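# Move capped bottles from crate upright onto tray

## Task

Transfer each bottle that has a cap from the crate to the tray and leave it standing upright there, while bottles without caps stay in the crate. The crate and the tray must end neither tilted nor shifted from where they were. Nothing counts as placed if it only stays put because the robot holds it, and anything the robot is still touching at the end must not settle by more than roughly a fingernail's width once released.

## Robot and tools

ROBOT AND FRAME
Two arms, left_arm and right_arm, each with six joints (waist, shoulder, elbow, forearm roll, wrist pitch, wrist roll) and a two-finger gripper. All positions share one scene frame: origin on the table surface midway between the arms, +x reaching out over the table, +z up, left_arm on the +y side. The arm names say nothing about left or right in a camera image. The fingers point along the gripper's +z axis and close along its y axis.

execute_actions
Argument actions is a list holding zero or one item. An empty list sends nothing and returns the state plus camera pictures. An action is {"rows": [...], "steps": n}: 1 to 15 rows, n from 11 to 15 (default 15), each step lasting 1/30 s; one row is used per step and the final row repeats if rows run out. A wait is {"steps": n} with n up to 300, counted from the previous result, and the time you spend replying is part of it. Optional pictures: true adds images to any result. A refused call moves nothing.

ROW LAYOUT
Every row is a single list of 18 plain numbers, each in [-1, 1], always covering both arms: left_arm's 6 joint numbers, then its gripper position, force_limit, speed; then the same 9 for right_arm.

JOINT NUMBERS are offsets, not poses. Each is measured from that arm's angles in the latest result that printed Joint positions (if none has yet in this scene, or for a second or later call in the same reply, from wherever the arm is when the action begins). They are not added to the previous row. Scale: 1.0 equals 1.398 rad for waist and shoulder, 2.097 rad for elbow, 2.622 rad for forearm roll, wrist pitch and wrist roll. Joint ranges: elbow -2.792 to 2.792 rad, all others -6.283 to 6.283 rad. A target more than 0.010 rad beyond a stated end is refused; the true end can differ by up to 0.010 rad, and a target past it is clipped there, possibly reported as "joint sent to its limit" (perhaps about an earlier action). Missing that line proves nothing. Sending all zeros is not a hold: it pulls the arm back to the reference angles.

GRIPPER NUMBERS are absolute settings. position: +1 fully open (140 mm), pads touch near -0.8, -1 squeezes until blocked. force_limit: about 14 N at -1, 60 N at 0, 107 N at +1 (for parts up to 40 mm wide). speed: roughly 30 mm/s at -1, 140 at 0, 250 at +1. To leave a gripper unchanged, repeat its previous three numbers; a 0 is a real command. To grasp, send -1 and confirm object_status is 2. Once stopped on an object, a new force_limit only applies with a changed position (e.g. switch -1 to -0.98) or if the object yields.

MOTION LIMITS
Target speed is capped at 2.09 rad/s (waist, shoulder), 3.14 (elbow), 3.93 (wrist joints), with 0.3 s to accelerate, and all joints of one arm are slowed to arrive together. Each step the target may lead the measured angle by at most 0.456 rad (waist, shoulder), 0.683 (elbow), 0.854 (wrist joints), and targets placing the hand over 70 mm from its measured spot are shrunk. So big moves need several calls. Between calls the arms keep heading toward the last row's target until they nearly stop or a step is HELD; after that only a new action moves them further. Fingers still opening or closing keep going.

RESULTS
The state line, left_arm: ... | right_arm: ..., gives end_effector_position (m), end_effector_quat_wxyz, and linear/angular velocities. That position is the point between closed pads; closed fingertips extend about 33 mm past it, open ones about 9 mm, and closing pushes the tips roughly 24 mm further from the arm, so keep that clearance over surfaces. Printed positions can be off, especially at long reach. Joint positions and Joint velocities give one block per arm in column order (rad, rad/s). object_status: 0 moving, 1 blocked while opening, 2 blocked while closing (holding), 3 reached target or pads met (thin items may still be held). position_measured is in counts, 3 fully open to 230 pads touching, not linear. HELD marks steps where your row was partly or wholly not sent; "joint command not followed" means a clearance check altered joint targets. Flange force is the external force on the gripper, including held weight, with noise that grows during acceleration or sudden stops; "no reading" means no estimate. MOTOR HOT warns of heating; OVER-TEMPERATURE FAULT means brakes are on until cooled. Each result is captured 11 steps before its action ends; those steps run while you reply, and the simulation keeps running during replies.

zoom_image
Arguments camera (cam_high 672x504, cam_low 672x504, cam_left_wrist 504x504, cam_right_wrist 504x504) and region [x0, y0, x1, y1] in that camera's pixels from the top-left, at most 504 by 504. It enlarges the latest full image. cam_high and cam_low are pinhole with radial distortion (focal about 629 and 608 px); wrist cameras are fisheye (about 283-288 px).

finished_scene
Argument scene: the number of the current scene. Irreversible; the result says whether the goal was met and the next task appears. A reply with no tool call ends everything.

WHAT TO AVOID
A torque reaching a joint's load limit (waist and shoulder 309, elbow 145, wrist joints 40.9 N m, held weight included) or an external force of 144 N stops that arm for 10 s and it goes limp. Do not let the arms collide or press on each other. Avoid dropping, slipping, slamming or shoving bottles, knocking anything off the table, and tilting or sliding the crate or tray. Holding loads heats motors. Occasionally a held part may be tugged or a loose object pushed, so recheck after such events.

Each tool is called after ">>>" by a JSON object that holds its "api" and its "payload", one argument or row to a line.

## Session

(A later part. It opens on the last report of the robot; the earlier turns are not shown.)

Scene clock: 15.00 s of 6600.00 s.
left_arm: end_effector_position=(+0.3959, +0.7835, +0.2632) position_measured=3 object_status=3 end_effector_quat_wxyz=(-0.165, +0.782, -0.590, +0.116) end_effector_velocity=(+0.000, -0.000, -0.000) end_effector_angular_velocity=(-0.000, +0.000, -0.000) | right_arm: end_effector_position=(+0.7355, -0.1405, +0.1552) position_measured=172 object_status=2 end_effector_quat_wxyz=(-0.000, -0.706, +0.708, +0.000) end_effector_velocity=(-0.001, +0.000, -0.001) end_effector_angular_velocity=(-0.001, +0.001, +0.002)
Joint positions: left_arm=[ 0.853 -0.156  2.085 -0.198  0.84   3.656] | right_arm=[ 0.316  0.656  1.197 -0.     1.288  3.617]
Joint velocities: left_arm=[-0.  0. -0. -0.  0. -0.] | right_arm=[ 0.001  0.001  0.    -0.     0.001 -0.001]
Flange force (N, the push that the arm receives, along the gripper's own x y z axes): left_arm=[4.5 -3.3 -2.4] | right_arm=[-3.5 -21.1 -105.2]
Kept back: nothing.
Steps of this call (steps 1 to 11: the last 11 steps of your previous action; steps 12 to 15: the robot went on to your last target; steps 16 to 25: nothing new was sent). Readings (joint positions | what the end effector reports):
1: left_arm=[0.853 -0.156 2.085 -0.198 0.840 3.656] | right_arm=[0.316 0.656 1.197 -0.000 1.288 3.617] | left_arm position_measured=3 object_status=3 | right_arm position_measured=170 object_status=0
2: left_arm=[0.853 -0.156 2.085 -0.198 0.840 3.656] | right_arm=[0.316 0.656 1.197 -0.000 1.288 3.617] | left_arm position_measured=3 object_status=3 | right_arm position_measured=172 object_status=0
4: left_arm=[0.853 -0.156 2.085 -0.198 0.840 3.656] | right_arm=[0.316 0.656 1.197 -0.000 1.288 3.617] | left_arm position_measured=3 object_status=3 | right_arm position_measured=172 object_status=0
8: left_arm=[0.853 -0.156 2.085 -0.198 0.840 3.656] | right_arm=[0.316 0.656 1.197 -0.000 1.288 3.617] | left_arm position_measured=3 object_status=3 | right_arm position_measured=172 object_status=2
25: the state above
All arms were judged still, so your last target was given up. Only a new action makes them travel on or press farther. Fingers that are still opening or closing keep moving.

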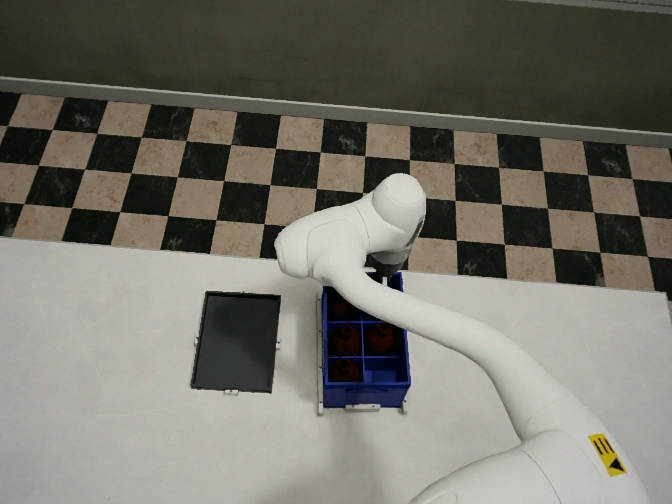

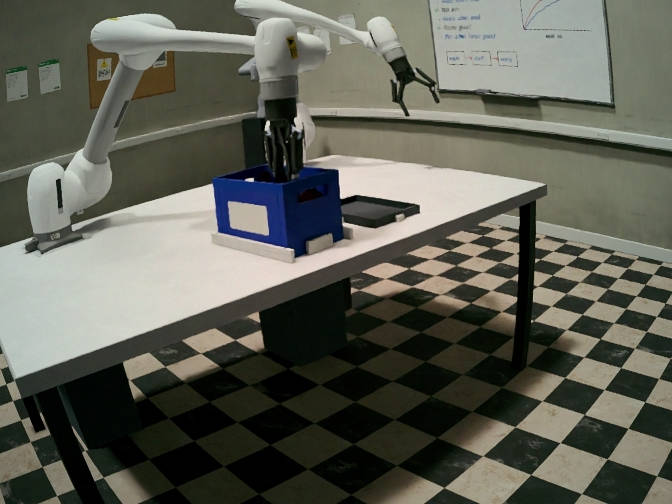

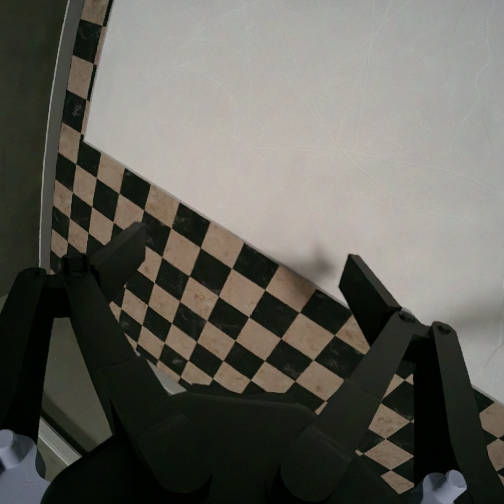

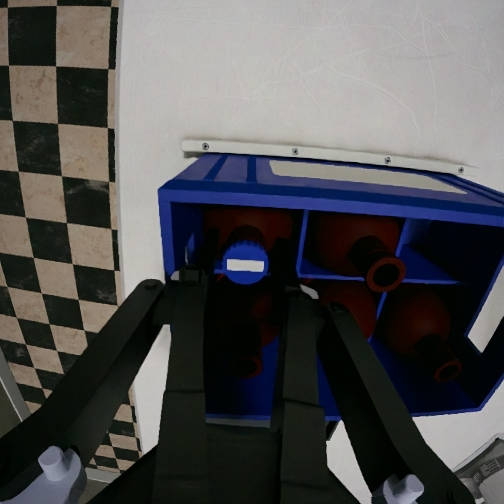

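>>> {"api": "execute_actions", "payload": {
  "actions": [
    {"rows":[[0,0,0,0,0,0,1,0,0,0,-0.0036,-0.0062,0,0.0069,0,-0.3,0,0]]}
  ]
}}

>>> {"api": "execute_actions", "payload": {
  "actions": [
    {"steps":20}
  ]
}}

>>> {"api": "execute_actions", "payload": {
  "actions": [
    {"rows":[[0,0,0,0,0,0,1,0,0,0,0,0,0,0,0,-1,0,-0.5]]}
  ]
}}

>>> {"api": "execute_actions", "payload": {
  "actions": [
    {"steps":25}
  ]
}}

Scene clock: 15.60 s of 6600.00 s.
left_arm: end_effector_position=(+0.3959, +0.7835, +0.2632) position_measured=3 object_status=3 end_effector_quat_wxyz=(-0.165, +0.782, -0.590, +0.116) end_effector_velocity=(+0.000, +0.000, -0.000) end_effector_angular_velocity=(+0.000, -0.000, -0.000) | right_arm: end_effector_position=(+0.7344, -0.1408, +0.1606) position_measured=167 object_status=0 end_effector_quat_wxyz=(-0.002, -0.706, +0.708, +0.001) end_effector_velocity=(+0.009, +0.005, +0.063) end_effector_angular_velocity=(+0.012, -0.024, +0.000)
Joint positions: left_arm=[ 0.853 -0.156  2.085 -0.198  0.84   3.656] | right_arm=[0.317 0.654 1.191 0.    1.301 3.617]
Joint velocities: left_arm=[-0.     0.    -0.     0.    -0.001  0.   ] | right_arm=[ 0.001 -0.027 -0.072  0.     0.072  0.   ]
Flange force (N, the push that the arm receives, along the gripper's own x y z axes): left_arm=[5.7 -1.8 -3.7] | right_arm=[1.3 3.2 -4.7]
Steps of this call (steps 1 to 14: nothing new was sent; steps 15 to 18: the first 4 steps of this action). Readings (joint positions | what the end effector reports):
15: left_arm=[0.853 -0.156 2.085 -0.198 0.840 3.656] | right_arm=[0.316 0.656 1.197 -0.000 1.289 3.617] | left_arm position_measured=3 object_status=3 | right_arm position_measured=172 object_status=0
16: left_arm=[0.853 -0.156 2.085 -0.198 0.840 3.656] | right_arm=[0.316 0.656 1.196 0.000 1.292 3.617] | left_arm position_measured=3 object_status=3 | right_arm position_measured=172 object_status=0
18: the state above

Scene clock: 16.27 s of 6600.00 s.
left_arm: end_effector_position=(+0.3959, +0.7835, +0.2632) position_measured=3 object_status=3 end_effector_quat_wxyz=(-0.165, +0.782, -0.590, +0.116) end_effector_velocity=(+0.000, +0.000, +0.000) end_effector_angular_velocity=(-0.000, -0.000, +0.000) | right_arm: end_effector_position=(+0.7357, -0.1404, +0.1668) position_measured=167 object_status=3 end_effector_quat_wxyz=(-0.000, -0.706, +0.708, +0.000) end_effector_velocity=(+0.000, -0.000, +0.000) end_effector_angular_velocity=(+0.000, -0.001, -0.001)
Joint positions: left_arm=[ 0.853 -0.156  2.085 -0.198  0.84   3.656] | right_arm=[ 0.316  0.651  1.184 -0.     1.306  3.617]
Joint velocities: left_arm=[ 0.  0.  0. -0. -0.  0.] | right_arm=[-0.    -0.     0.    -0.    -0.001  0.001]
Flange force (N, the push that the arm receives, along the gripper's own x y z axes): left_arm=[3.7 -1.4 -3.3] | right_arm=[1.1 5.6 -3.8]
Kept back: nothing.
Steps of this call (steps 1 to 11: the last 11 steps of your previous action; steps 12 to 15: the robot went on to your last target; steps 16 to 20: nothing new was sent). Readings (joint positions | what the end effector reports):
1: left_arm=[0.853 -0.156 2.085 -0.198 0.840 3.656] | right_arm=[0.317 0.653 1.189 0.000 1.303 3.617] | left_arm position_measured=3 object_status=3 | right_arm position_measured=167 object_status=0
2: left_arm=[0.853 -0.156 2.085 -0.198 0.840 3.656] | right_arm=[0.317 0.653 1.187 0.000 1.304 3.617] | left_arm position_measured=3 object_status=3 | right_arm position_measured=167 object_status=0
4: left_arm=[0.853 -0.156 2.085 -0.198 0.840 3.656] | right_arm=[0.317 0.652 1.186 0.000 1.306 3.617] | left_arm position_measured=3 object_status=3 | right_arm position_measured=167 object_status=0
8: left_arm=[0.853 -0.156 2.085 -0.198 0.840 3.656] | right_arm=[0.317 0.651 1.185 -0.000 1.306 3.617] | left_arm position_measured=3 object_status=3 | right_arm position_measured=167 object_status=0
20: the state above
All arms were judged still, so your last target was given up. Only a new action makes them travel on or press farther. Fingers that are still opening or closing keep moving.

Scene clock: 16.40 s of 6600.00 s.
left_arm: end_effector_position=(+0.3959, +0.7835, +0.2632) position_measured=3 object_status=3 end_effector_quat_wxyz=(-0.165, +0.782, -0.590, +0.116) end_effector_velocity=(+0.000, -0.000, +0.000) end_effector_angular_velocity=(+0.000, -0.000, -0.001) | right_arm: end_effector_position=(+0.7357, -0.1404, +0.1668) position_measured=178 object_status=0 end_effector_quat_wxyz=(-0.000, -0.706, +0.708, +0.000) end_effector_velocity=(-0.001, -0.001, +0.000) end_effector_angular_velocity=(-0.002, +0.004, +0.001)
Joint positions: left_arm=[ 0.853 -0.156  2.085 -0.198  0.84   3.656] | right_arm=[ 0.316  0.651  1.184 -0.     1.306  3.617]
Joint velocities: left_arm=[-0.001 -0.    -0.    -0.    -0.    -0.   ] | right_arm=[-0.    -0.    -0.     0.     0.004 -0.001]
Flange force (N, the push that the arm receives, along the gripper's own x y z axes): left_arm=[5.4 -4.5 -1.7] | right_arm=[-0.8 4.5 -4.7]
Steps of this call (steps 1 to 4: the first 4 steps of this action). Readings (joint positions | what the end effector reports):
1: left_arm=[0.853 -0.156 2.085 -0.198 0.840 3.656] | right_arm=[0.316 0.651 1.184 -0.000 1.306 3.617] | left_arm position_measured=3 object_status=3 | right_arm position_measured=167 object_status=0
2: left_arm=[0.853 -0.156 2.085 -0.198 0.840 3.656] | right_arm=[0.316 0.651 1.184 -0.000 1.306 3.617] | left_arm position_measured=3 object_status=3 | right_arm position_measured=169 object_status=0
4: the state above

Scene clock: 17.23 s of 6600.00 s.
left_arm: end_effector_position=(+0.3959, +0.7835, +0.2632) position_measured=3 object_status=3 end_effector_quat_wxyz=(-0.165, +0.782, -0.590, +0.116) end_effector_velocity=(-0.000, -0.000, -0.000) end_effector_angular_velocity=(-0.001, +0.001, -0.000) | right_arm: end_effector_position=(+0.7358, -0.1404, +0.1669) position_measured=194 object_status=2 end_effector_quat_wxyz=(-0.000, -0.706, +0.708, +0.000) end_effector_velocity=(-0.001, +0.001, -0.001) end_effector_angular_velocity=(+0.001, +0.003, +0.002)
Joint positions: left_arm=[ 0.853 -0.156  2.085 -0.198  0.84   3.656] | right_arm=[ 0.316  0.651  1.184 -0.     1.306  3.617]
Joint velocities: left_arm=[-0.     0.    -0.    -0.     0.001 -0.   ] | right_arm=[ 0.     0.001 -0.     0.002  0.001 -0.002]
Flange force (N, the push that the arm receives, along the gripper's own x y z axes): left_arm=[4.2 -1.5 -2.6] | right_arm=[0.1 4.2 -8.9]
Kept back: nothing.
Steps of this call (steps 1 to 11: the last 11 steps of your previous action; steps 12 to 15: the robot went on to your last target; steps 16 to 25: nothing new was sent). Readings (joint positions | what the end effector reports):
1: left_arm=[0.853 -0.156 2.085 -0.198 0.840 3.656] | right_arm=[0.316 0.651 1.184 -0.000 1.306 3.617] | left_arm position_measured=3 object_status=3 | right_arm position_measured=183 object_status=0
2: left_arm=[0.853 -0.156 2.085 -0.198 0.840 3.656] | right_arm=[0.316 0.651 1.184 -0.000 1.306 3.617] | left_arm position_measured=3 object_status=3 | right_arm position_measured=187 object_status=0
4: left_arm=[0.853 -0.156 2.085 -0.198 0.840 3.656] | right_arm=[0.316 0.651 1.184 -0.000 1.306 3.617] | left_arm position_measured=3 object_status=3 | right_arm position_measured=194 object_status=0
8: left_arm=[0.853 -0.156 2.085 -0.198 0.840 3.656] | right_arm=[0.316 0.651 1.184 -0.000 1.306 3.617] | left_arm position_measured=3 object_status=3 | right_arm position_measured=194 object_status=0
25: the state above
All arms were judged still, so your last target was given up. Only a new action makes them travel on or press farther. Fingers that are still opening or closing keep moving.

>>> {"api": "execute_actions", "payload": {
  "actions": [
    {"rows":[[0,0,0,0,0,0,1,0,0,0,-0.0215,-0.0568,0,0.057,0,-1,0,-0.5]]}
  ]
}}

>>> {"api": "execute_actions", "payload": {
  "actions": [
    {"steps":25}
  ]
}}

>>> {"api": "execute_actions", "payload": {
  "actions": [
    {"rows":[[0,0,0,0,0,0,1,0,0,0,-0.0015,-0.101,0,0.0815,0,-1,0,-0.5]]}
  ]
}}

>>> {"api": "execute_actions", "payload": {
  "actions": [
    {"steps":25}
  ]
}}

>>> {"api": "execute_actions", "payload": {
  "actions": [
    {"rows":[[0,0,0,0,0,0,1,0,0,0.227,0,0,0,0,0,-1,0,-0.5]]}
  ]
}}

>>> {"api": "execute_actions", "payload": {
  "actions": [
    {"steps":40}
  ],
  "pictures": true
}}

Scene clock: 18.10 s of 6600.00 s.
left_arm: end_effector_position=(+0.3959, +0.7835, +0.2632) position_measured=3 object_status=3 end_effector_quat_wxyz=(-0.165, +0.782, -0.590, +0.116) end_effector_velocity=(+0.000, -0.000, +0.000) end_effector_angular_velocity=(+0.001, -0.001, -0.001) | right_arm: end_effector_position=(+0.7372, -0.1397, +0.1996) position_measured=194 object_status=2 end_effector_quat_wxyz=(-0.001, -0.706, +0.708, +0.000) end_effector_velocity=(+0.036, +0.018, +0.546) end_effector_angular_velocity=(+0.048, -0.095, +0.002)
Joint positions: left_arm=[ 0.853 -0.156  2.085 -0.198  0.84   3.656] | right_arm=[ 0.316  0.641  1.142 -0.     1.361  3.617]
Joint velocities: left_arm=[-0. -0. -0.  0. -0.  0.] | right_arm=[-0.    -0.194 -0.673 -0.001  0.76  -0.002]
Flange force (N, the push that the arm receives, along the gripper's own x y z axes): left_arm=[3.2 -1.6 -3.9] | right_arm=[-0.9 6.9 -2.5]
Steps of this call (steps 1 to 22: nothing new was sent; steps 23 to 26: the first 4 steps of this action). Readings (joint positions | what the end effector reports):
23: left_arm=[0.853 -0.156 2.085 -0.198 0.840 3.656] | right_arm=[0.316 0.651 1.184 -0.000 1.307 3.617] | left_arm position_measured=3 object_status=3 | right_arm position_measured=194 object_status=2
24: left_arm=[0.853 -0.156 2.085 -0.198 0.840 3.656] | right_arm=[0.316 0.650 1.180 -0.000 1.313 3.617] | left_arm position_measured=3 object_status=3 | right_arm position_measured=194 object_status=2
26: the state above

Scene clock: 18.93 s of 6600.00 s.
left_arm: end_effector_position=(+0.3959, +0.7835, +0.2632) position_measured=3 object_status=3 end_effector_quat_wxyz=(-0.165, +0.782, -0.590, +0.116) end_effector_velocity=(-0.000, -0.000, -0.000) end_effector_angular_velocity=(-0.000, -0.000, +0.000) | right_arm: end_effector_position=(+0.7364, -0.1401, +0.2598) position_measured=194 object_status=2 end_effector_quat_wxyz=(-0.000, -0.706, +0.708, +0.000) end_effector_velocity=(-0.000, +0.001, +0.000) end_effector_angular_velocity=(+0.001, +0.001, -0.000)
Joint positions: left_arm=[ 0.853 -0.156  2.085 -0.198  0.84   3.656] | right_arm=[ 0.316  0.621  1.065 -0.     1.456  3.617]
Joint velocities: left_arm=[ 0. -0.  0. -0.  0.  0.] | right_arm=[ 0.    -0.    -0.     0.001  0.     0.001]
Flange force (N, the push that the arm receives, along the gripper's own x y z axes): left_arm=[6.1 -3.3 -2.5] | right_arm=[-0.3 5.1 3.1]
Kept back: nothing.
Steps of this call (steps 1 to 11: the last 11 steps of your previous action; steps 12 to 25: the robot went on to your last target). Readings (joint positions | what the end effector reports):
1: left_arm=[0.853 -0.156 2.085 -0.198 0.840 3.656] | right_arm=[0.316 0.635 1.121 -0.000 1.385 3.617] | left_arm position_measured=3 object_status=3 | right_arm position_measured=194 object_status=2
2: left_arm=[0.853 -0.156 2.085 -0.198 0.840 3.656] | right_arm=[0.316 0.631 1.104 -0.000 1.406 3.617] | left_arm position_measured=3 object_status=3 | right_arm position_measured=194 object_status=2
4: left_arm=[0.853 -0.156 2.085 -0.198 0.840 3.656] | right_arm=[0.316 0.625 1.081 -0.000 1.436 3.617] | left_arm position_measured=3 object_status=3 | right_arm position_measured=194 object_status=2
8: left_arm=[0.853 -0.156 2.085 -0.198 0.840 3.656] | right_arm=[0.316 0.622 1.068 -0.000 1.453 3.617] | left_arm position_measured=3 object_status=3 | right_arm position_measured=194 object_status=2
25: the state above

Scene clock: 19.07 s of 6600.00 s.
left_arm: end_effector_position=(+0.3959, +0.7835, +0.2632) position_measured=3 object_status=3 end_effector_quat_wxyz=(-0.165, +0.782, -0.590, +0.116) end_effector_velocity=(+0.000, -0.000, +0.000) end_effector_angular_velocity=(+0.000, -0.001, -0.000) | right_arm: end_effector_position=(+0.7382, -0.1391, +0.2867) position_measured=194 object_status=2 end_effector_quat_wxyz=(-0.001, -0.706, +0.708, +0.000) end_effector_velocity=(+0.034, +0.017, +0.493) end_effector_angular_velocity=(+0.017, -0.036, +0.001)
Joint positions: left_arm=[ 0.853 -0.156  2.085 -0.198  0.84   3.656] | right_arm=[ 0.316  0.621  1.017 -0.     1.505  3.617]
Joint velocities: left_arm=[-0.001  0.    -0.    -0.    -0.     0.   ] | right_arm=[ 0.    -0.017 -0.856 -0.002  0.834 -0.001]
Flange force (N, the push that the arm receives, along the gripper's own x y z axes): left_arm=[2.1 -3.4 -2.4] | right_arm=[3.2 11.7 3.2]
Steps of this call (steps 1 to 4: the first 4 steps of this action). Readings (joint positions | what the end effector reports):
1: left_arm=[0.853 -0.156 2.085 -0.198 0.840 3.656] | right_arm=[0.316 0.621 1.065 -0.000 1.456 3.617] | left_arm position_measured=3 object_status=3 | right_arm position_measured=194 object_status=2
2: left_arm=[0.853 -0.156 2.085 -0.198 0.840 3.656] | right_arm=[0.316 0.621 1.060 -0.000 1.462 3.617] | left_arm position_measured=3 object_status=3 | right_arm position_measured=194 object_status=2
4: the state above

Scene clock: 19.90 s of 6600.00 s.
left_arm: end_effector_position=(+0.3959, +0.7835, +0.2632) position_measured=3 object_status=3 end_effector_quat_wxyz=(-0.165, +0.782, -0.590, +0.116) end_effector_velocity=(+0.000, +0.000, +0.000) end_effector_angular_velocity=(+0.001, -0.001, +0.000) | right_arm: end_effector_position=(+0.7364, -0.1401, +0.3799) position_measured=194 object_status=2 end_effector_quat_wxyz=(-0.000, -0.706, +0.708, +0.000) end_effector_velocity=(-0.000, -0.000, +0.001) end_effector_angular_velocity=(-0.000, -0.001, +0.000)
Joint positions: left_arm=[ 0.853 -0.156  2.085 -0.198  0.84   3.656] | right_arm=[ 0.316  0.619  0.854 -0.     1.67   3.617]
Joint velocities: left_arm=[-0.    -0.     0.    -0.    -0.001  0.   ] | right_arm=[ 0.    -0.001 -0.    -0.001  0.    -0.   ]
Flange force (N, the push that the arm receives, along the gripper's own x y z axes): left_arm=[6.9 -0.3 -4.5] | right_arm=[-0.6 4.9 3.4]
Kept back: nothing.
Steps of this call (steps 1 to 11: the last 11 steps of your previous action; steps 12 to 25: the robot went on to your last target). Readings (joint positions | what the end effector reports):
1: left_arm=[0.853 -0.156 2.085 -0.198 0.840 3.656] | right_arm=[0.316 0.620 0.989 0.000 1.532 3.617] | left_arm position_measured=3 object_status=3 | right_arm position_measured=194 object_status=2
2: left_arm=[0.853 -0.156 2.085 -0.198 0.840 3.656] | right_arm=[0.316 0.620 0.964 0.000 1.557 3.617] | left_arm position_measured=3 object_status=3 | right_arm position_measured=194 object_status=2
4: left_arm=[0.853 -0.156 2.085 -0.198 0.840 3.656] | right_arm=[0.316 0.620 0.918 0.000 1.604 3.617] | left_arm position_measured=3 object_status=3 | right_arm position_measured=194 object_status=2
8: left_arm=[0.853 -0.156 2.085 -0.198 0.840 3.656] | right_arm=[0.316 0.619 0.863 0.000 1.660 3.617] | left_arm position_measured=3 object_status=3 | right_arm position_measured=194 object_status=2
25: the state above

Scene clock: 20.03 s of 6600.00 s.
left_arm: end_effector_position=(+0.3959, +0.7835, +0.2632) position_measured=3 object_status=3 end_effector_quat_wxyz=(-0.165, +0.782, -0.590, +0.116) end_effector_velocity=(+0.000, -0.000, -0.000) end_effector_angular_velocity=(-0.000, +0.000, -0.000) | right_arm: end_effector_position=(+0.7221, -0.1154, +0.3798) position_measured=194 object_status=2 end_effector_quat_wxyz=(-0.000, -0.717, +0.697, -0.000) end_effector_velocity=(-0.257, +0.427, -0.000) end_effector_angular_velocity=(-0.001, +0.001, +0.542)
Joint positions: left_arm=[ 0.853 -0.156  2.085 -0.198  0.84   3.656] | right_arm=[ 0.348  0.619  0.853 -0.     1.67   3.617]
Joint velocities: left_arm=[-0.  0.  0.  0.  0. -0.] | right_arm=[ 0.543 -0.     0.    -0.     0.001  0.001]
Flange force (N, the push that the arm receives, along the gripper's own x y z axes): left_arm=[4.1 -4.7 -0.9] | right_arm=[0.8 5.1 5.3]
Steps of this call (steps 1 to 4: the first 4 steps of this action). Readings (joint positions | what the end effector reports):
1: left_arm=[0.853 -0.156 2.085 -0.198 0.840 3.656] | right_arm=[0.316 0.619 0.854 -0.000 1.670 3.617] | left_arm position_measured=3 object_status=3 | right_arm position_measured=194 object_status=2
2: left_arm=[0.853 -0.156 2.085 -0.198 0.840 3.656] | right_arm=[0.320 0.619 0.853 -0.000 1.670 3.617] | left_arm position_measured=3 object_status=3 | right_arm position_measured=194 object_status=2
4: the state above

Scene clock: 21.37 s of 6600.00 s.
left_arm: end_effector_position=(+0.3959, +0.7835, +0.2632) position_measured=3 object_status=3 end_effector_quat_wxyz=(-0.165, +0.782, -0.590, +0.116) end_effector_velocity=(+0.000, -0.000, +0.000) end_effector_angular_velocity=(+0.000, -0.000, -0.000) | right_arm: end_effector_position=(+0.5569, +0.0872, +0.3799) position_measured=194 object_status=2 end_effector_quat_wxyz=(+0.000, +0.809, -0.588, -0.000) end_effector_velocity=(+0.000, -0.000, +0.001) end_effector_angular_velocity=(+0.001, -0.001, +0.000)
Joint positions: left_arm=[ 0.853 -0.156  2.085 -0.198  0.84   3.656] | right_arm=[ 0.634  0.619  0.853 -0.     1.67   3.617]
Joint velocities: left_arm=[-0.  0. -0.  0. -0. -0.] | right_arm=[-0.    -0.001 -0.     0.    -0.001 -0.   ]
Flange force (N, the push that the arm receives, along the gripper's own x y z axes): left_arm=[3.0 -0.6 -4.1] | right_arm=[1.1 5.9 4.4]
Kept back: nothing.
Steps of this call (steps 1 to 11: the last 11 steps of your previous action; steps 12 to 40: the robot went on to your last target). Readings (joint positions | what the end effector reports):
1: left_arm=[0.853 -0.156 2.085 -0.198 0.840 3.656] | right_arm=[0.365 0.619 0.853 -0.000 1.670 3.617] | left_arm position_measured=3 object_status=3 | right_arm position_measured=194 object_status=2
2: left_arm=[0.853 -0.156 2.085 -0.198 0.840 3.656] | right_arm=[0.381 0.619 0.853 -0.000 1.670 3.617] | left_arm position_measured=3 object_status=3 | right_arm position_measured=194 object_status=2
4: left_arm=[0.853 -0.156 2.085 -0.198 0.840 3.656] | right_arm=[0.410 0.619 0.853 -0.000 1.670 3.617] | left_arm position_measured=3 object_status=3 | right_arm position_measured=194 object_status=2
8: left_arm=[0.853 -0.156 2.085 -0.198 0.840 3.656] | right_arm=[0.470 0.619 0.853 -0.000 1.670 3.617] | left_arm position_measured=3 object_status=3 | right_arm position_measured=194 object_status=2
40: the state above

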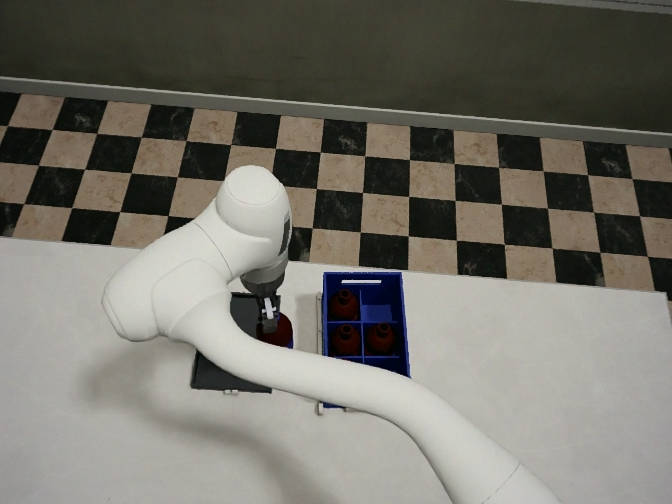

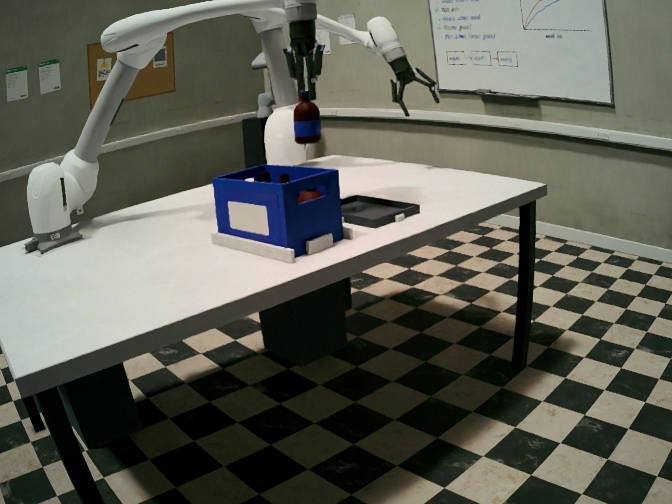

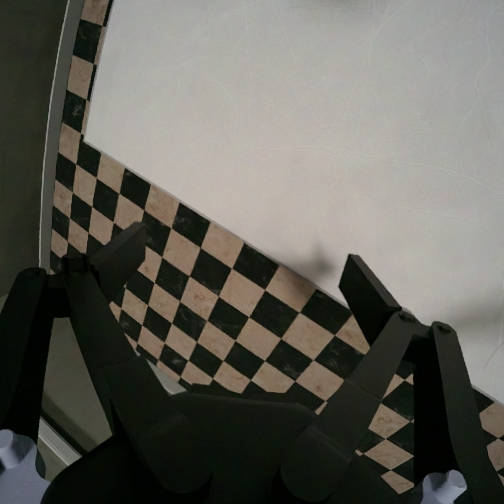

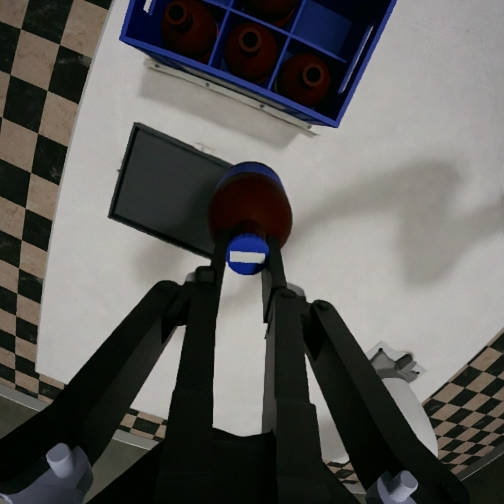

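>>> {"api": "execute_actions", "payload": {
  "actions": [
    {"rows":[[0,0,0,0,0,0,1,0,0,-0.0157,0.1684,-0.0505,0,-0.0496,0,-1,0,-0.5]]}
  ]
}}

>>> {"api": "execute_actions", "payload": {
  "actions": [
    {"steps":35}
  ],
  "pictures": true
}}

Scene clock: 22.03 s of 6600.00 s.
left_arm: end_effector_position=(+0.3959, +0.7835, +0.2632) position_measured=3 object_status=3 end_effector_quat_wxyz=(-0.165, +0.782, -0.590, +0.116) end_effector_velocity=(-0.000, +0.000, -0.000) end_effector_angular_velocity=(-0.000, +0.000, +0.001) | right_arm: end_effector_position=(+0.5706, +0.0976, +0.3589) position_measured=194 object_status=2 end_effector_quat_wxyz=(-0.000, +0.808, -0.589, +0.000) end_effector_velocity=(+0.241, +0.166, -0.404) end_effector_angular_velocity=(-0.020, +0.022, -0.057)
Joint positions: left_arm=[ 0.853 -0.156  2.085 -0.198  0.84   3.656] | right_arm=[ 0.631  0.65   0.839 -0.     1.652  3.617]
Joint velocities: left_arm=[ 0.001 -0.     0.    -0.     0.001  0.   ] | right_arm=[-0.058  0.568 -0.227  0.001 -0.312 -0.001]
Flange force (N, the push that the arm receives, along the gripper's own x y z axes): left_arm=[3.3 -1.7 -3.8] | right_arm=[-1.4 1.4 -0.9]
Steps of this call (steps 1 to 15: the robot went on to your last target; step 16: nothing new was sent; steps 17 to 20: the first 4 steps of this action). Readings (joint positions | what the end effector reports):
17: left_arm=[0.853 -0.156 2.085 -0.198 0.840 3.656] | right_arm=[0.634 0.619 0.853 -0.000 1.669 3.617] | left_arm position_measured=3 object_status=3 | right_arm position_measured=194 object_status=2
18: left_arm=[0.853 -0.156 2.085 -0.198 0.840 3.656] | right_arm=[0.634 0.622 0.852 -0.000 1.668 3.617] | left_arm position_measured=3 object_status=3 | right_arm position_measured=194 object_status=2
20: the state above

Scene clock: 23.20 s of 6600.00 s.
left_arm: end_effector_position=(+0.3959, +0.7835, +0.2632) position_measured=3 object_status=3 end_effector_quat_wxyz=(-0.165, +0.782, -0.590, +0.116) end_effector_velocity=(-0.000, -0.000, -0.000) end_effector_angular_velocity=(-0.001, +0.001, -0.000) | right_arm: end_effector_position=(+0.6510, +0.1502, +0.2098) position_measured=194 object_status=2 end_effector_quat_wxyz=(-0.000, +0.803, -0.597, +0.000) end_effector_velocity=(+0.001, -0.000, -0.000) end_effector_angular_velocity=(-0.001, -0.001, -0.001)
Joint positions: left_arm=[ 0.853 -0.156  2.085 -0.198  0.84   3.656] | right_arm=[ 0.612  0.854  0.748 -0.     1.539  3.617]
Joint velocities: left_arm=[-0.     0.    -0.    -0.     0.001 -0.   ] | right_arm=[-0.     0.    -0.    -0.001 -0.     0.001]
Flange force (N, the push that the arm receives, along the gripper's own x y z axes): left_arm=[4.1 -2.8 -1.7] | right_arm=[2.7 7.8 3.6]
Kept back: nothing.
Steps of this call (steps 1 to 11: the last 11 steps of your previous action; steps 12 to 30: the robot went on to your last target; steps 31 to 35: nothing new was sent). Readings (joint positions | what the end effector reports):
1: left_arm=[0.853 -0.156 2.085 -0.198 0.840 3.656] | right_arm=[0.629 0.669 0.832 -0.000 1.642 3.617] | left_arm position_measured=3 object_status=3 | right_arm position_measured=194 object_status=2
2: left_arm=[0.853 -0.156 2.085 -0.198 0.840 3.656] | right_arm=[0.628 0.686 0.824 -0.000 1.633 3.617] | left_arm position_measured=3 object_status=3 | right_arm position_measured=194 object_status=2
4: left_arm=[0.853 -0.156 2.085 -0.198 0.840 3.656] | right_arm=[0.625 0.717 0.810 -0.000 1.616 3.617] | left_arm position_measured=3 object_status=3 | right_arm position_measured=194 object_status=2
8: left_arm=[0.853 -0.156 2.085 -0.198 0.840 3.656] | right_arm=[0.619 0.779 0.782 -0.000 1.581 3.617] | left_arm position_measured=3 object_status=3 | right_arm position_measured=194 object_status=2
35: the state above
All arms were judged still, so your last target was given up. Only a new action makes them travel on or press farther. Fingers that are still opening or closing keep moving.

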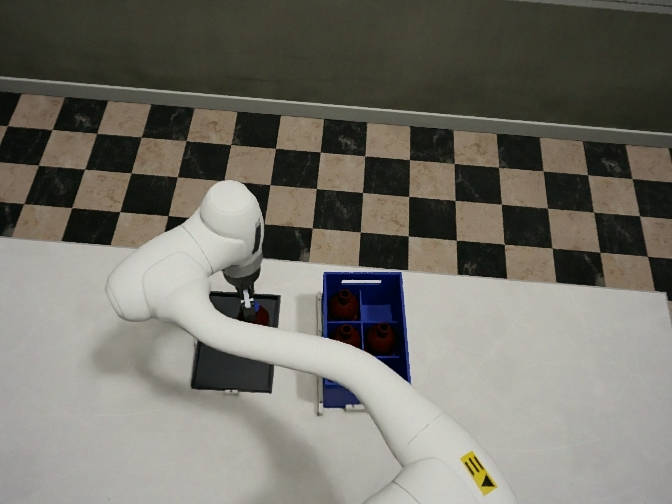

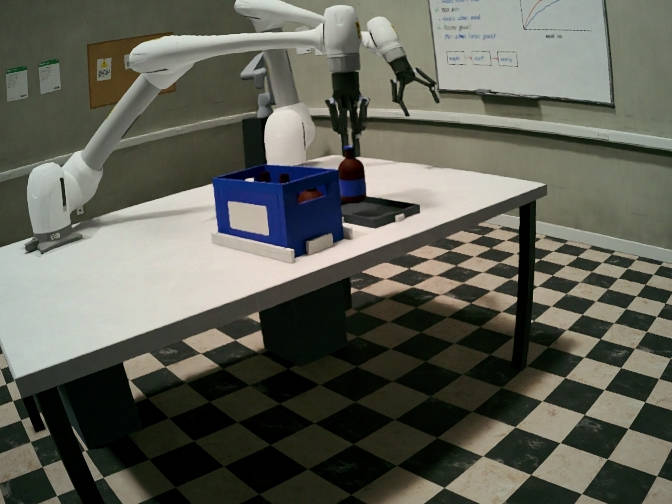

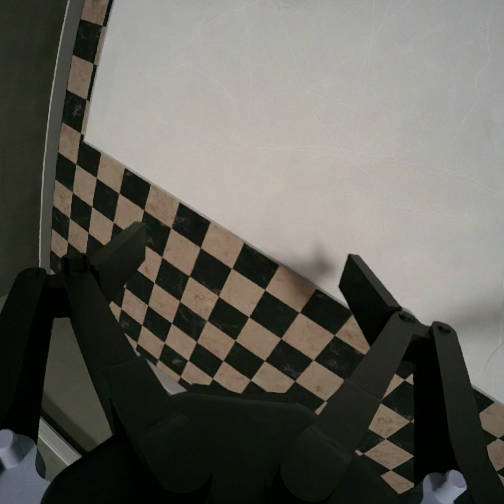

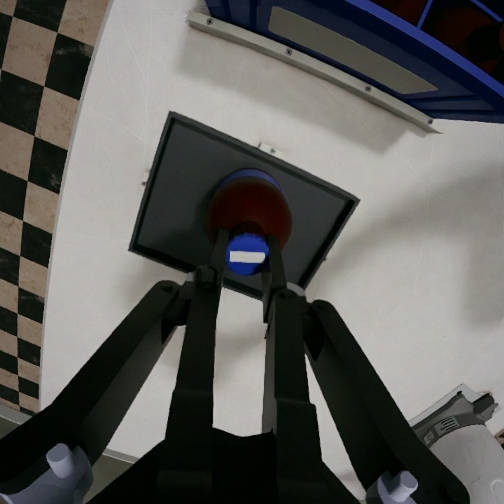

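>>> {"api": "execute_actions", "payload": {
  "actions": [
    {"rows":[[0,0,0,0,0,0,1,0,0,0,0.03,-0.02,0,0,0,-1,0,-0.5],[0,0,0,0,0,0,1,0,0,0,0.03,-0.02,0,0,0,-1,0,-0.5],[0,0,0,0,0,0,1,0,0,0,0.03,-0.02,0,0,0,-1,0,-0.5],[0,0,0,0,0,0,1,0,0,0,0.033,-0.02,0,-0.0016,0,-1,0,-0.5],[0,0,0,0,0,0,1,0,0,0,0.036,-0.02,0,-0.0032,0,-1,0,-0.5],[0,0,0,0,0,0,1,0,0,0,0.038,-0.02,0,-0.0043,0,-1,0,-0.5],[0,0,0,0,0,0,1,0,0,0,0.04,-0.02,0,-0.0054,0,-1,0,-0.5],[0,0,0,0,0,0,1,0,0,0,0.042,-0.02,0,-0.0064,0,-1,0,-0.5],[0,0,0,0,0,0,1,0,0,0,0.044,-0.02,0,-0.0075,0,-1,0,-0.5]]}
  ]
}}

>>> {"api": "execute_actions", "payload": {
  "actions": [
    {"steps":30}
  ]
}}

Scene clock: 24.13 s of 6600.00 s.
left_arm: end_effector_position=(+0.3959, +0.7835, +0.2632) position_measured=3 object_status=3 end_effector_quat_wxyz=(-0.165, +0.782, -0.590, +0.116) end_effector_velocity=(+0.000, -0.000, +0.000) end_effector_angular_velocity=(+0.000, +0.000, -0.000) | right_arm: end_effector_position=(+0.6577, +0.1566, +0.1986) position_measured=194 object_status=2 end_effector_quat_wxyz=(+0.000, +0.803, -0.597, -0.000) end_effector_velocity=(+0.069, +0.066, -0.166) end_effector_angular_velocity=(-0.036, +0.036, +0.001)
Joint positions: left_arm=[ 0.853 -0.156  2.085 -0.198  0.84   3.656] | right_arm=[0.612 0.878 0.724 0.    1.539 3.617]
Joint velocities: left_arm=[-0. -0. -0.  0.  0. -0.] | right_arm=[-0.001  0.286 -0.234 -0.001 -0.001 -0.002]
Flange force (N, the push that the arm receives, along the gripper's own x y z axes): left_arm=[0.3 -3.9 -2.8] | right_arm=[-1.5 -3.3 5.8]
Steps of this call (steps 1 to 24: nothing new was sent; steps 25 to 28: the first 4 steps of this action). Readings (joint positions | what the end effector reports):
25: left_arm=[0.853 -0.156 2.085 -0.198 0.840 3.656] | right_arm=[0.612 0.854 0.747 -0.000 1.539 3.617] | left_arm position_measured=3 object_status=3 | right_arm position_measured=194 object_status=2
26: left_arm=[0.853 -0.156 2.085 -0.198 0.840 3.656] | right_arm=[0.612 0.858 0.743 -0.000 1.539 3.617] | left_arm position_measured=3 object_status=3 | right_arm position_measured=194 object_status=2
28: the state above

Scene clock: 25.13 s of 6600.00 s.
left_arm: end_effector_position=(+0.3959, +0.7835, +0.2632) position_measured=3 object_status=3 end_effector_quat_wxyz=(-0.165, +0.782, -0.590, +0.116) end_effector_velocity=(-0.000, -0.000, -0.000) end_effector_angular_velocity=(-0.001, +0.000, -0.000) | right_arm: end_effector_position=(+0.6681, +0.1666, +0.1693) position_measured=194 object_status=2 end_effector_quat_wxyz=(-0.000, +0.803, -0.597, +0.000) end_effector_velocity=(-0.000, -0.000, +0.001) end_effector_angular_velocity=(+0.001, +0.001, +0.001)
Joint positions: left_arm=[ 0.853 -0.156  2.085 -0.198  0.84   3.656] | right_arm=[0.612 0.916 0.706 0.    1.52  3.617]
Joint velocities: left_arm=[-0.     0.     0.    -0.     0.001  0.   ] | right_arm=[-0.    -0.001  0.     0.001  0.001 -0.001]
Flange force (N, the push that the arm receives, along the gripper's own x y z axes): left_arm=[4.2 -0.8 -4.3] | right_arm=[4.5 11.4 3.3]
Kept back: nothing.
Steps of this call (steps 1 to 11: the last 11 steps of your previous action; steps 12 to 30: the robot went on to your last target). Readings (joint positions | what the end effector reports):
1: left_arm=[0.853 -0.156 2.085 -0.198 0.840 3.656] | right_arm=[0.612 0.886 0.718 0.000 1.539 3.617] | left_arm position_measured=3 object_status=3 | right_arm position_measured=194 object_status=2
2: left_arm=[0.853 -0.156 2.085 -0.198 0.840 3.656] | right_arm=[0.612 0.892 0.713 0.000 1.537 3.617] | left_arm position_measured=3 object_status=3 | right_arm position_measured=194 object_status=2
4: left_arm=[0.853 -0.156 2.085 -0.198 0.840 3.656] | right_arm=[0.612 0.901 0.709 0.000 1.532 3.617] | left_arm position_measured=3 object_status=3 | right_arm position_measured=194 object_status=2
8: left_arm=[0.853 -0.156 2.085 -0.198 0.840 3.656] | right_arm=[0.612 0.913 0.706 0.000 1.523 3.617] | left_arm position_measured=3 object_status=3 | right_arm position_measured=194 object_status=2
30: the state above
All arms were judged still, so your last target was given up. Only a new action makes them travel on or press farther. Fingers that are still opening or closing keep moving.

Down 6 mm.

>>> {"api": "execute_actions", "payload": {
  "actions": [
    {"rows":[[0,0,0,0,0,0,1,0,0,0,0,0.005,0,-0.004,0,-1,0,-0.5]]}
  ]
}}

>>> {"api": "execute_actions", "payload": {
  "actions": [
    {"steps":20}
  ]
}}

Scene clock: 25.57 s of 6600.00 s.
left_arm: end_effector_position=(+0.3959, +0.7835, +0.2632) position_measured=3 object_status=3 end_effector_quat_wxyz=(-0.165, +0.782, -0.590, +0.116) end_effector_velocity=(+0.000, -0.000, -0.000) end_effector_angular_velocity=(+0.000, -0.000, -0.000) | right_arm: end_effector_position=(+0.6680, +0.1665, +0.1653) position_measured=194 object_status=2 end_effector_quat_wxyz=(-0.000, +0.803, -0.597, +0.000) end_effector_velocity=(-0.001, -0.001, -0.024) end_effector_angular_velocity=(+0.001, -0.001, +0.000)
Joint positions: left_arm=[ 0.853 -0.156  2.085 -0.198  0.84   3.656] | right_arm=[ 0.612  0.916  0.713 -0.     1.513  3.617]
Joint velocities: left_arm=[-0. -0.  0.  0. -0.  0.] | right_arm=[ 0.     0.     0.042 -0.    -0.044 -0.   ]
Flange force (N, the push that the arm receives, along the gripper's own x y z axes): left_arm=[4.6 -3.6 -2.0] | right_arm=[1.0 4.0 1.4]
Steps of this call (steps 1 to 9: nothing new was sent; steps 10 to 13: the first 4 steps of this action). Readings (joint positions | what the end effector reports):
10: left_arm=[0.853 -0.156 2.085 -0.198 0.840 3.656] | right_arm=[0.612 0.916 0.706 -0.000 1.520 3.617] | left_arm position_measured=3 object_status=3 | right_arm position_measured=194 object_status=2
11: left_arm=[0.853 -0.156 2.085 -0.198 0.840 3.656] | right_arm=[0.612 0.916 0.708 -0.000 1.517 3.617] | left_arm position_measured=3 object_status=3 | right_arm position_measured=194 object_status=2
13: the state above

Scene clock: 26.23 s of 6600.00 s.
left_arm: end_effector_position=(+0.3959, +0.7835, +0.2632) position_measured=3 object_status=3 end_effector_quat_wxyz=(-0.165, +0.782, -0.590, +0.116) end_effector_velocity=(-0.000, +0.000, -0.000) end_effector_angular_velocity=(-0.000, -0.000, +0.000) | right_arm: end_effector_position=(+0.6679, +0.1664, +0.1636) position_measured=194 object_status=2 end_effector_quat_wxyz=(-0.000, +0.803, -0.597, +0.000) end_effector_velocity=(+0.000, +0.000, -0.001) end_effector_angular_velocity=(-0.001, -0.001, +0.000)
Joint positions: left_arm=[ 0.853 -0.156  2.085 -0.198  0.84   3.656] | right_arm=[ 0.612  0.916  0.716 -0.     1.509  3.617]
Joint velocities: left_arm=[ 0.  0. -0. -0. -0. -0.] | right_arm=[ 0.     0.001 -0.    -0.001 -0.001 -0.   ]
Flange force (N, the push that the arm receives, along the gripper's own x y z axes): left_arm=[3.1 -0.4 -4.0] | right_arm=[-6.9 2.6 -51.2]
Kept back: nothing.
Steps of this call (steps 1 to 11: the last 11 steps of your previous action; steps 12 to 15: the robot went on to your last target; steps 16 to 20: nothing new was sent). Readings (joint positions | what the end effector reports):
1: left_arm=[0.853 -0.156 2.085 -0.198 0.840 3.656] | right_arm=[0.612 0.916 0.713 -0.000 1.512 3.617] | left_arm position_measured=3 object_status=3 | right_arm position_measured=194 object_status=2
2: left_arm=[0.853 -0.156 2.085 -0.198 0.840 3.656] | right_arm=[0.612 0.916 0.714 -0.000 1.511 3.617] | left_arm position_measured=3 object_status=3 | right_arm position_measured=194 object_status=2
4: left_arm=[0.853 -0.156 2.085 -0.198 0.840 3.656] | right_arm=[0.612 0.916 0.715 -0.000 1.510 3.617] | left_arm position_measured=3 object_status=3 | right_arm position_measured=194 object_status=2
8: left_arm=[0.853 -0.156 2.085 -0.198 0.840 3.656] | right_arm=[0.612 0.916 0.716 -0.000 1.509 3.617] | left_arm position_measured=3 object_status=3 | right_arm position_measured=194 object_status=2
20: the state above
All arms were judged still, so your last target was given up. Only a new action makes them travel on or press farther. Fingers that are still opening or closing keep moving.

>>> {"api": "execute_actions", "payload": {
  "actions": [
    {"rows":[[0,0,0,0,0,0,1,0,0,0,0,-0.002,0,0.0016,0,0.2,0,0]]}
  ]
}}

>>> {"api": "execute_actions", "payload": {
  "actions": [
    {"rows":[[0,0,0,0,0,0,1,0,0,0,0,-0.06,0,0.048,0,0.2,0,0]]}
  ]
}}

>>> {"api": "execute_actions", "payload": {
  "actions": [
    {"steps":25}
  ],
  "pictures": true
}}

Scene clock: 26.93 s of 6600.00 s.
left_arm: end_effector_position=(+0.3959, +0.7835, +0.2632) position_measured=3 object_status=3 end_effector_quat_wxyz=(-0.165, +0.782, -0.590, +0.116) end_effector_velocity=(+0.000, +0.000, +0.000) end_effector_angular_velocity=(+0.001, -0.001, +0.000) | right_arm: end_effector_position=(+0.6677, +0.1663, +0.1636) position_measured=175 object_status=0 end_effector_quat_wxyz=(+0.001, +0.803, -0.597, -0.000) end_effector_velocity=(+0.004, +0.004, +0.022) end_effector_angular_velocity=(+0.012, -0.012, -0.000)
Joint positions: left_arm=[ 0.853 -0.156  2.085 -0.198  0.84   3.656] | right_arm=[0.612 0.917 0.714 0.    1.512 3.617]
Joint velocities: left_arm=[ 0.    -0.    -0.     0.    -0.001  0.   ] | right_arm=[-0.    -0.002 -0.035  0.     0.02   0.   ]
Flange force (N, the push that the arm receives, along the gripper's own x y z axes): left_arm=[2.2 -2.1 -3.6] | right_arm=[5.3 13.8 -1.9]
Steps of this call (steps 1 to 17: nothing new was sent; steps 18 to 21: the first 4 steps of this action). Readings (joint positions | what the end effector reports):
18: left_arm=[0.853 -0.156 2.085 -0.198 0.840 3.656] | right_arm=[0.612 0.916 0.716 0.000 1.509 3.617] | left_arm position_measured=3 object_status=3 | right_arm position_measured=194 object_status=0
19: left_arm=[0.853 -0.156 2.085 -0.198 0.840 3.656] | right_arm=[0.612 0.916 0.716 0.000 1.510 3.617] | left_arm position_measured=3 object_status=3 | right_arm position_measured=194 object_status=0
21: the state above

Scene clock: 27.43 s of 6600.00 s.
left_arm: end_effector_position=(+0.3959, +0.7835, +0.2632) position_measured=3 object_status=3 end_effector_quat_wxyz=(-0.165, +0.782, -0.590, +0.116) end_effector_velocity=(-0.000, -0.000, -0.000) end_effector_angular_velocity=(-0.001, +0.001, +0.000) | right_arm: end_effector_position=(+0.6685, +0.1670, +0.1924) position_measured=104 object_status=3 end_effector_quat_wxyz=(+0.000, +0.803, -0.597, -0.000) end_effector_velocity=(+0.010, +0.010, +0.485) end_effector_angular_velocity=(+0.027, -0.029, -0.002)
Joint positions: left_arm=[ 0.853 -0.156  2.085 -0.198  0.84   3.656] | right_arm=[ 0.612  0.916  0.664 -0.     1.562  3.617]
Joint velocities: left_arm=[ 0.     0.    -0.    -0.     0.001 -0.   ] | right_arm=[-0.    -0.009 -0.85  -0.     0.819  0.002]
Flange force (N, the push that the arm receives, along the gripper's own x y z axes): left_arm=[1.9 -4.5 -2.1] | right_arm=[0.5 4.0 -3.5]
Steps of this call (steps 1 to 11: the last 11 steps of your previous action; steps 12 to 15: the first 4 steps of this action, its rows measured from where the robot was after step 11). Readings (joint positions | what the end effector reports):
11: left_arm=[0.853 -0.156 2.085 -0.198 0.840 3.656] | right_arm=[0.612 0.916 0.712 0.000 1.514 3.617] | left_arm position_measured=3 object_status=3 | right_arm position_measured=104 object_status=0
12: left_arm=[0.853 -0.156 2.085 -0.198 0.840 3.656] | right_arm=[0.612 0.916 0.712 0.000 1.514 3.617] | left_arm position_measured=3 object_status=3 | right_arm position_measured=104 object_status=0
13: left_arm=[0.853 -0.156 2.085 -0.198 0.840 3.656] | right_arm=[0.612 0.916 0.707 0.000 1.519 3.617] | left_arm position_measured=3 object_status=3 | right_arm position_measured=104 object_status=0
15: the state above

Scene clock: 28.27 s of 6600.00 s.
left_arm: end_effector_position=(+0.3959, +0.7835, +0.2632) position_measured=3 object_status=3 end_effector_quat_wxyz=(-0.165, +0.782, -0.590, +0.116) end_effector_velocity=(+0.000, +0.000, +0.000) end_effector_angular_velocity=(+0.000, -0.000, -0.000) | right_arm: end_effector_position=(+0.6677, +0.1662, +0.2361) position_measured=104 object_status=3 end_effector_quat_wxyz=(-0.000, +0.803, -0.597, +0.000) end_effector_velocity=(+0.000, +0.000, +0.001) end_effector_angular_velocity=(-0.000, -0.002, +0.002)
Joint positions: left_arm=[ 0.853 -0.156  2.085 -0.198  0.84   3.656] | right_arm=[0.612 0.916 0.586 0.    1.639 3.617]
Joint velocities: left_arm=[-0.     0.    -0.    -0.    -0.001  0.   ] | right_arm=[ 0.    -0.    -0.    -0.001 -0.    -0.001]
Flange force (N, the push that the arm receives, along the gripper's own x y z axes): left_arm=[3.2 -2.0 -3.5] | right_arm=no reading
Kept back: nothing.
Steps of this call (steps 1 to 11: the last 11 steps of your previous action; steps 12 to 25: the robot went on to your last target). Readings (joint positions | what the end effector reports):
1: left_arm=[0.853 -0.156 2.085 -0.198 0.840 3.656] | right_arm=[0.612 0.916 0.637 -0.000 1.588 3.617] | left_arm position_measured=3 object_status=3 | right_arm position_measured=104 object_status=3
2: left_arm=[0.853 -0.156 2.085 -0.198 0.840 3.656] | right_arm=[0.612 0.915 0.616 -0.000 1.608 3.617] | left_arm position_measured=3 object_status=3 | right_arm position_measured=104 object_status=3
4: left_arm=[0.853 -0.156 2.085 -0.198 0.840 3.656] | right_arm=[0.612 0.915 0.595 -0.000 1.630 3.617] | left_arm position_measured=3 object_status=3 | right_arm position_measured=104 object_status=3
8: left_arm=[0.853 -0.156 2.085 -0.198 0.840 3.656] | right_arm=[0.612 0.916 0.588 -0.000 1.638 3.617] | left_arm position_measured=3 object_status=3 | right_arm position_measured=104 object_status=3
25: the state above

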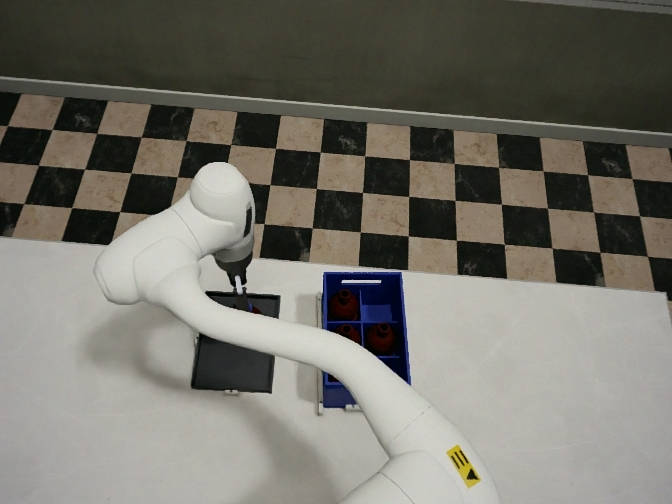

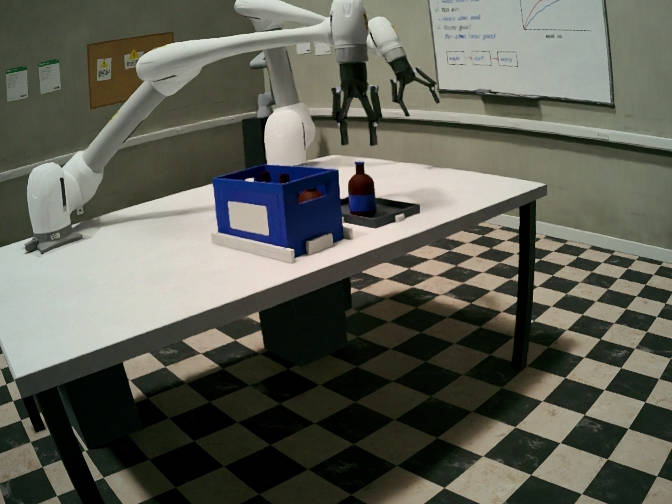

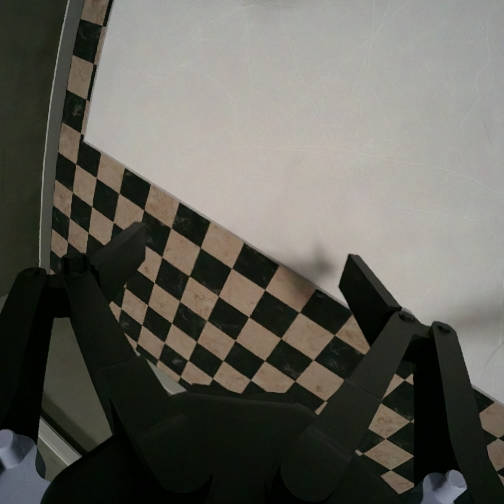

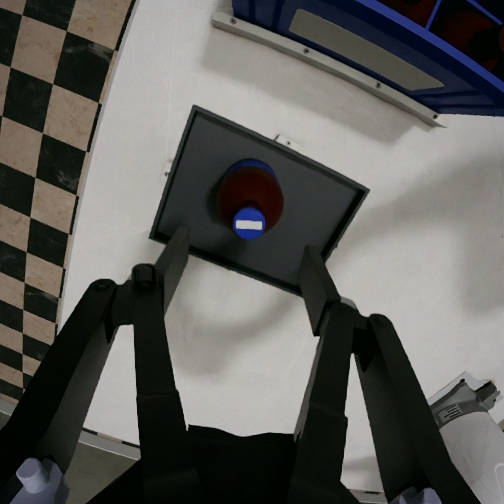

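>>> {"api": "finished_scene", "payload": {
  "scene": 1
}}

The scene is finished: the task was done.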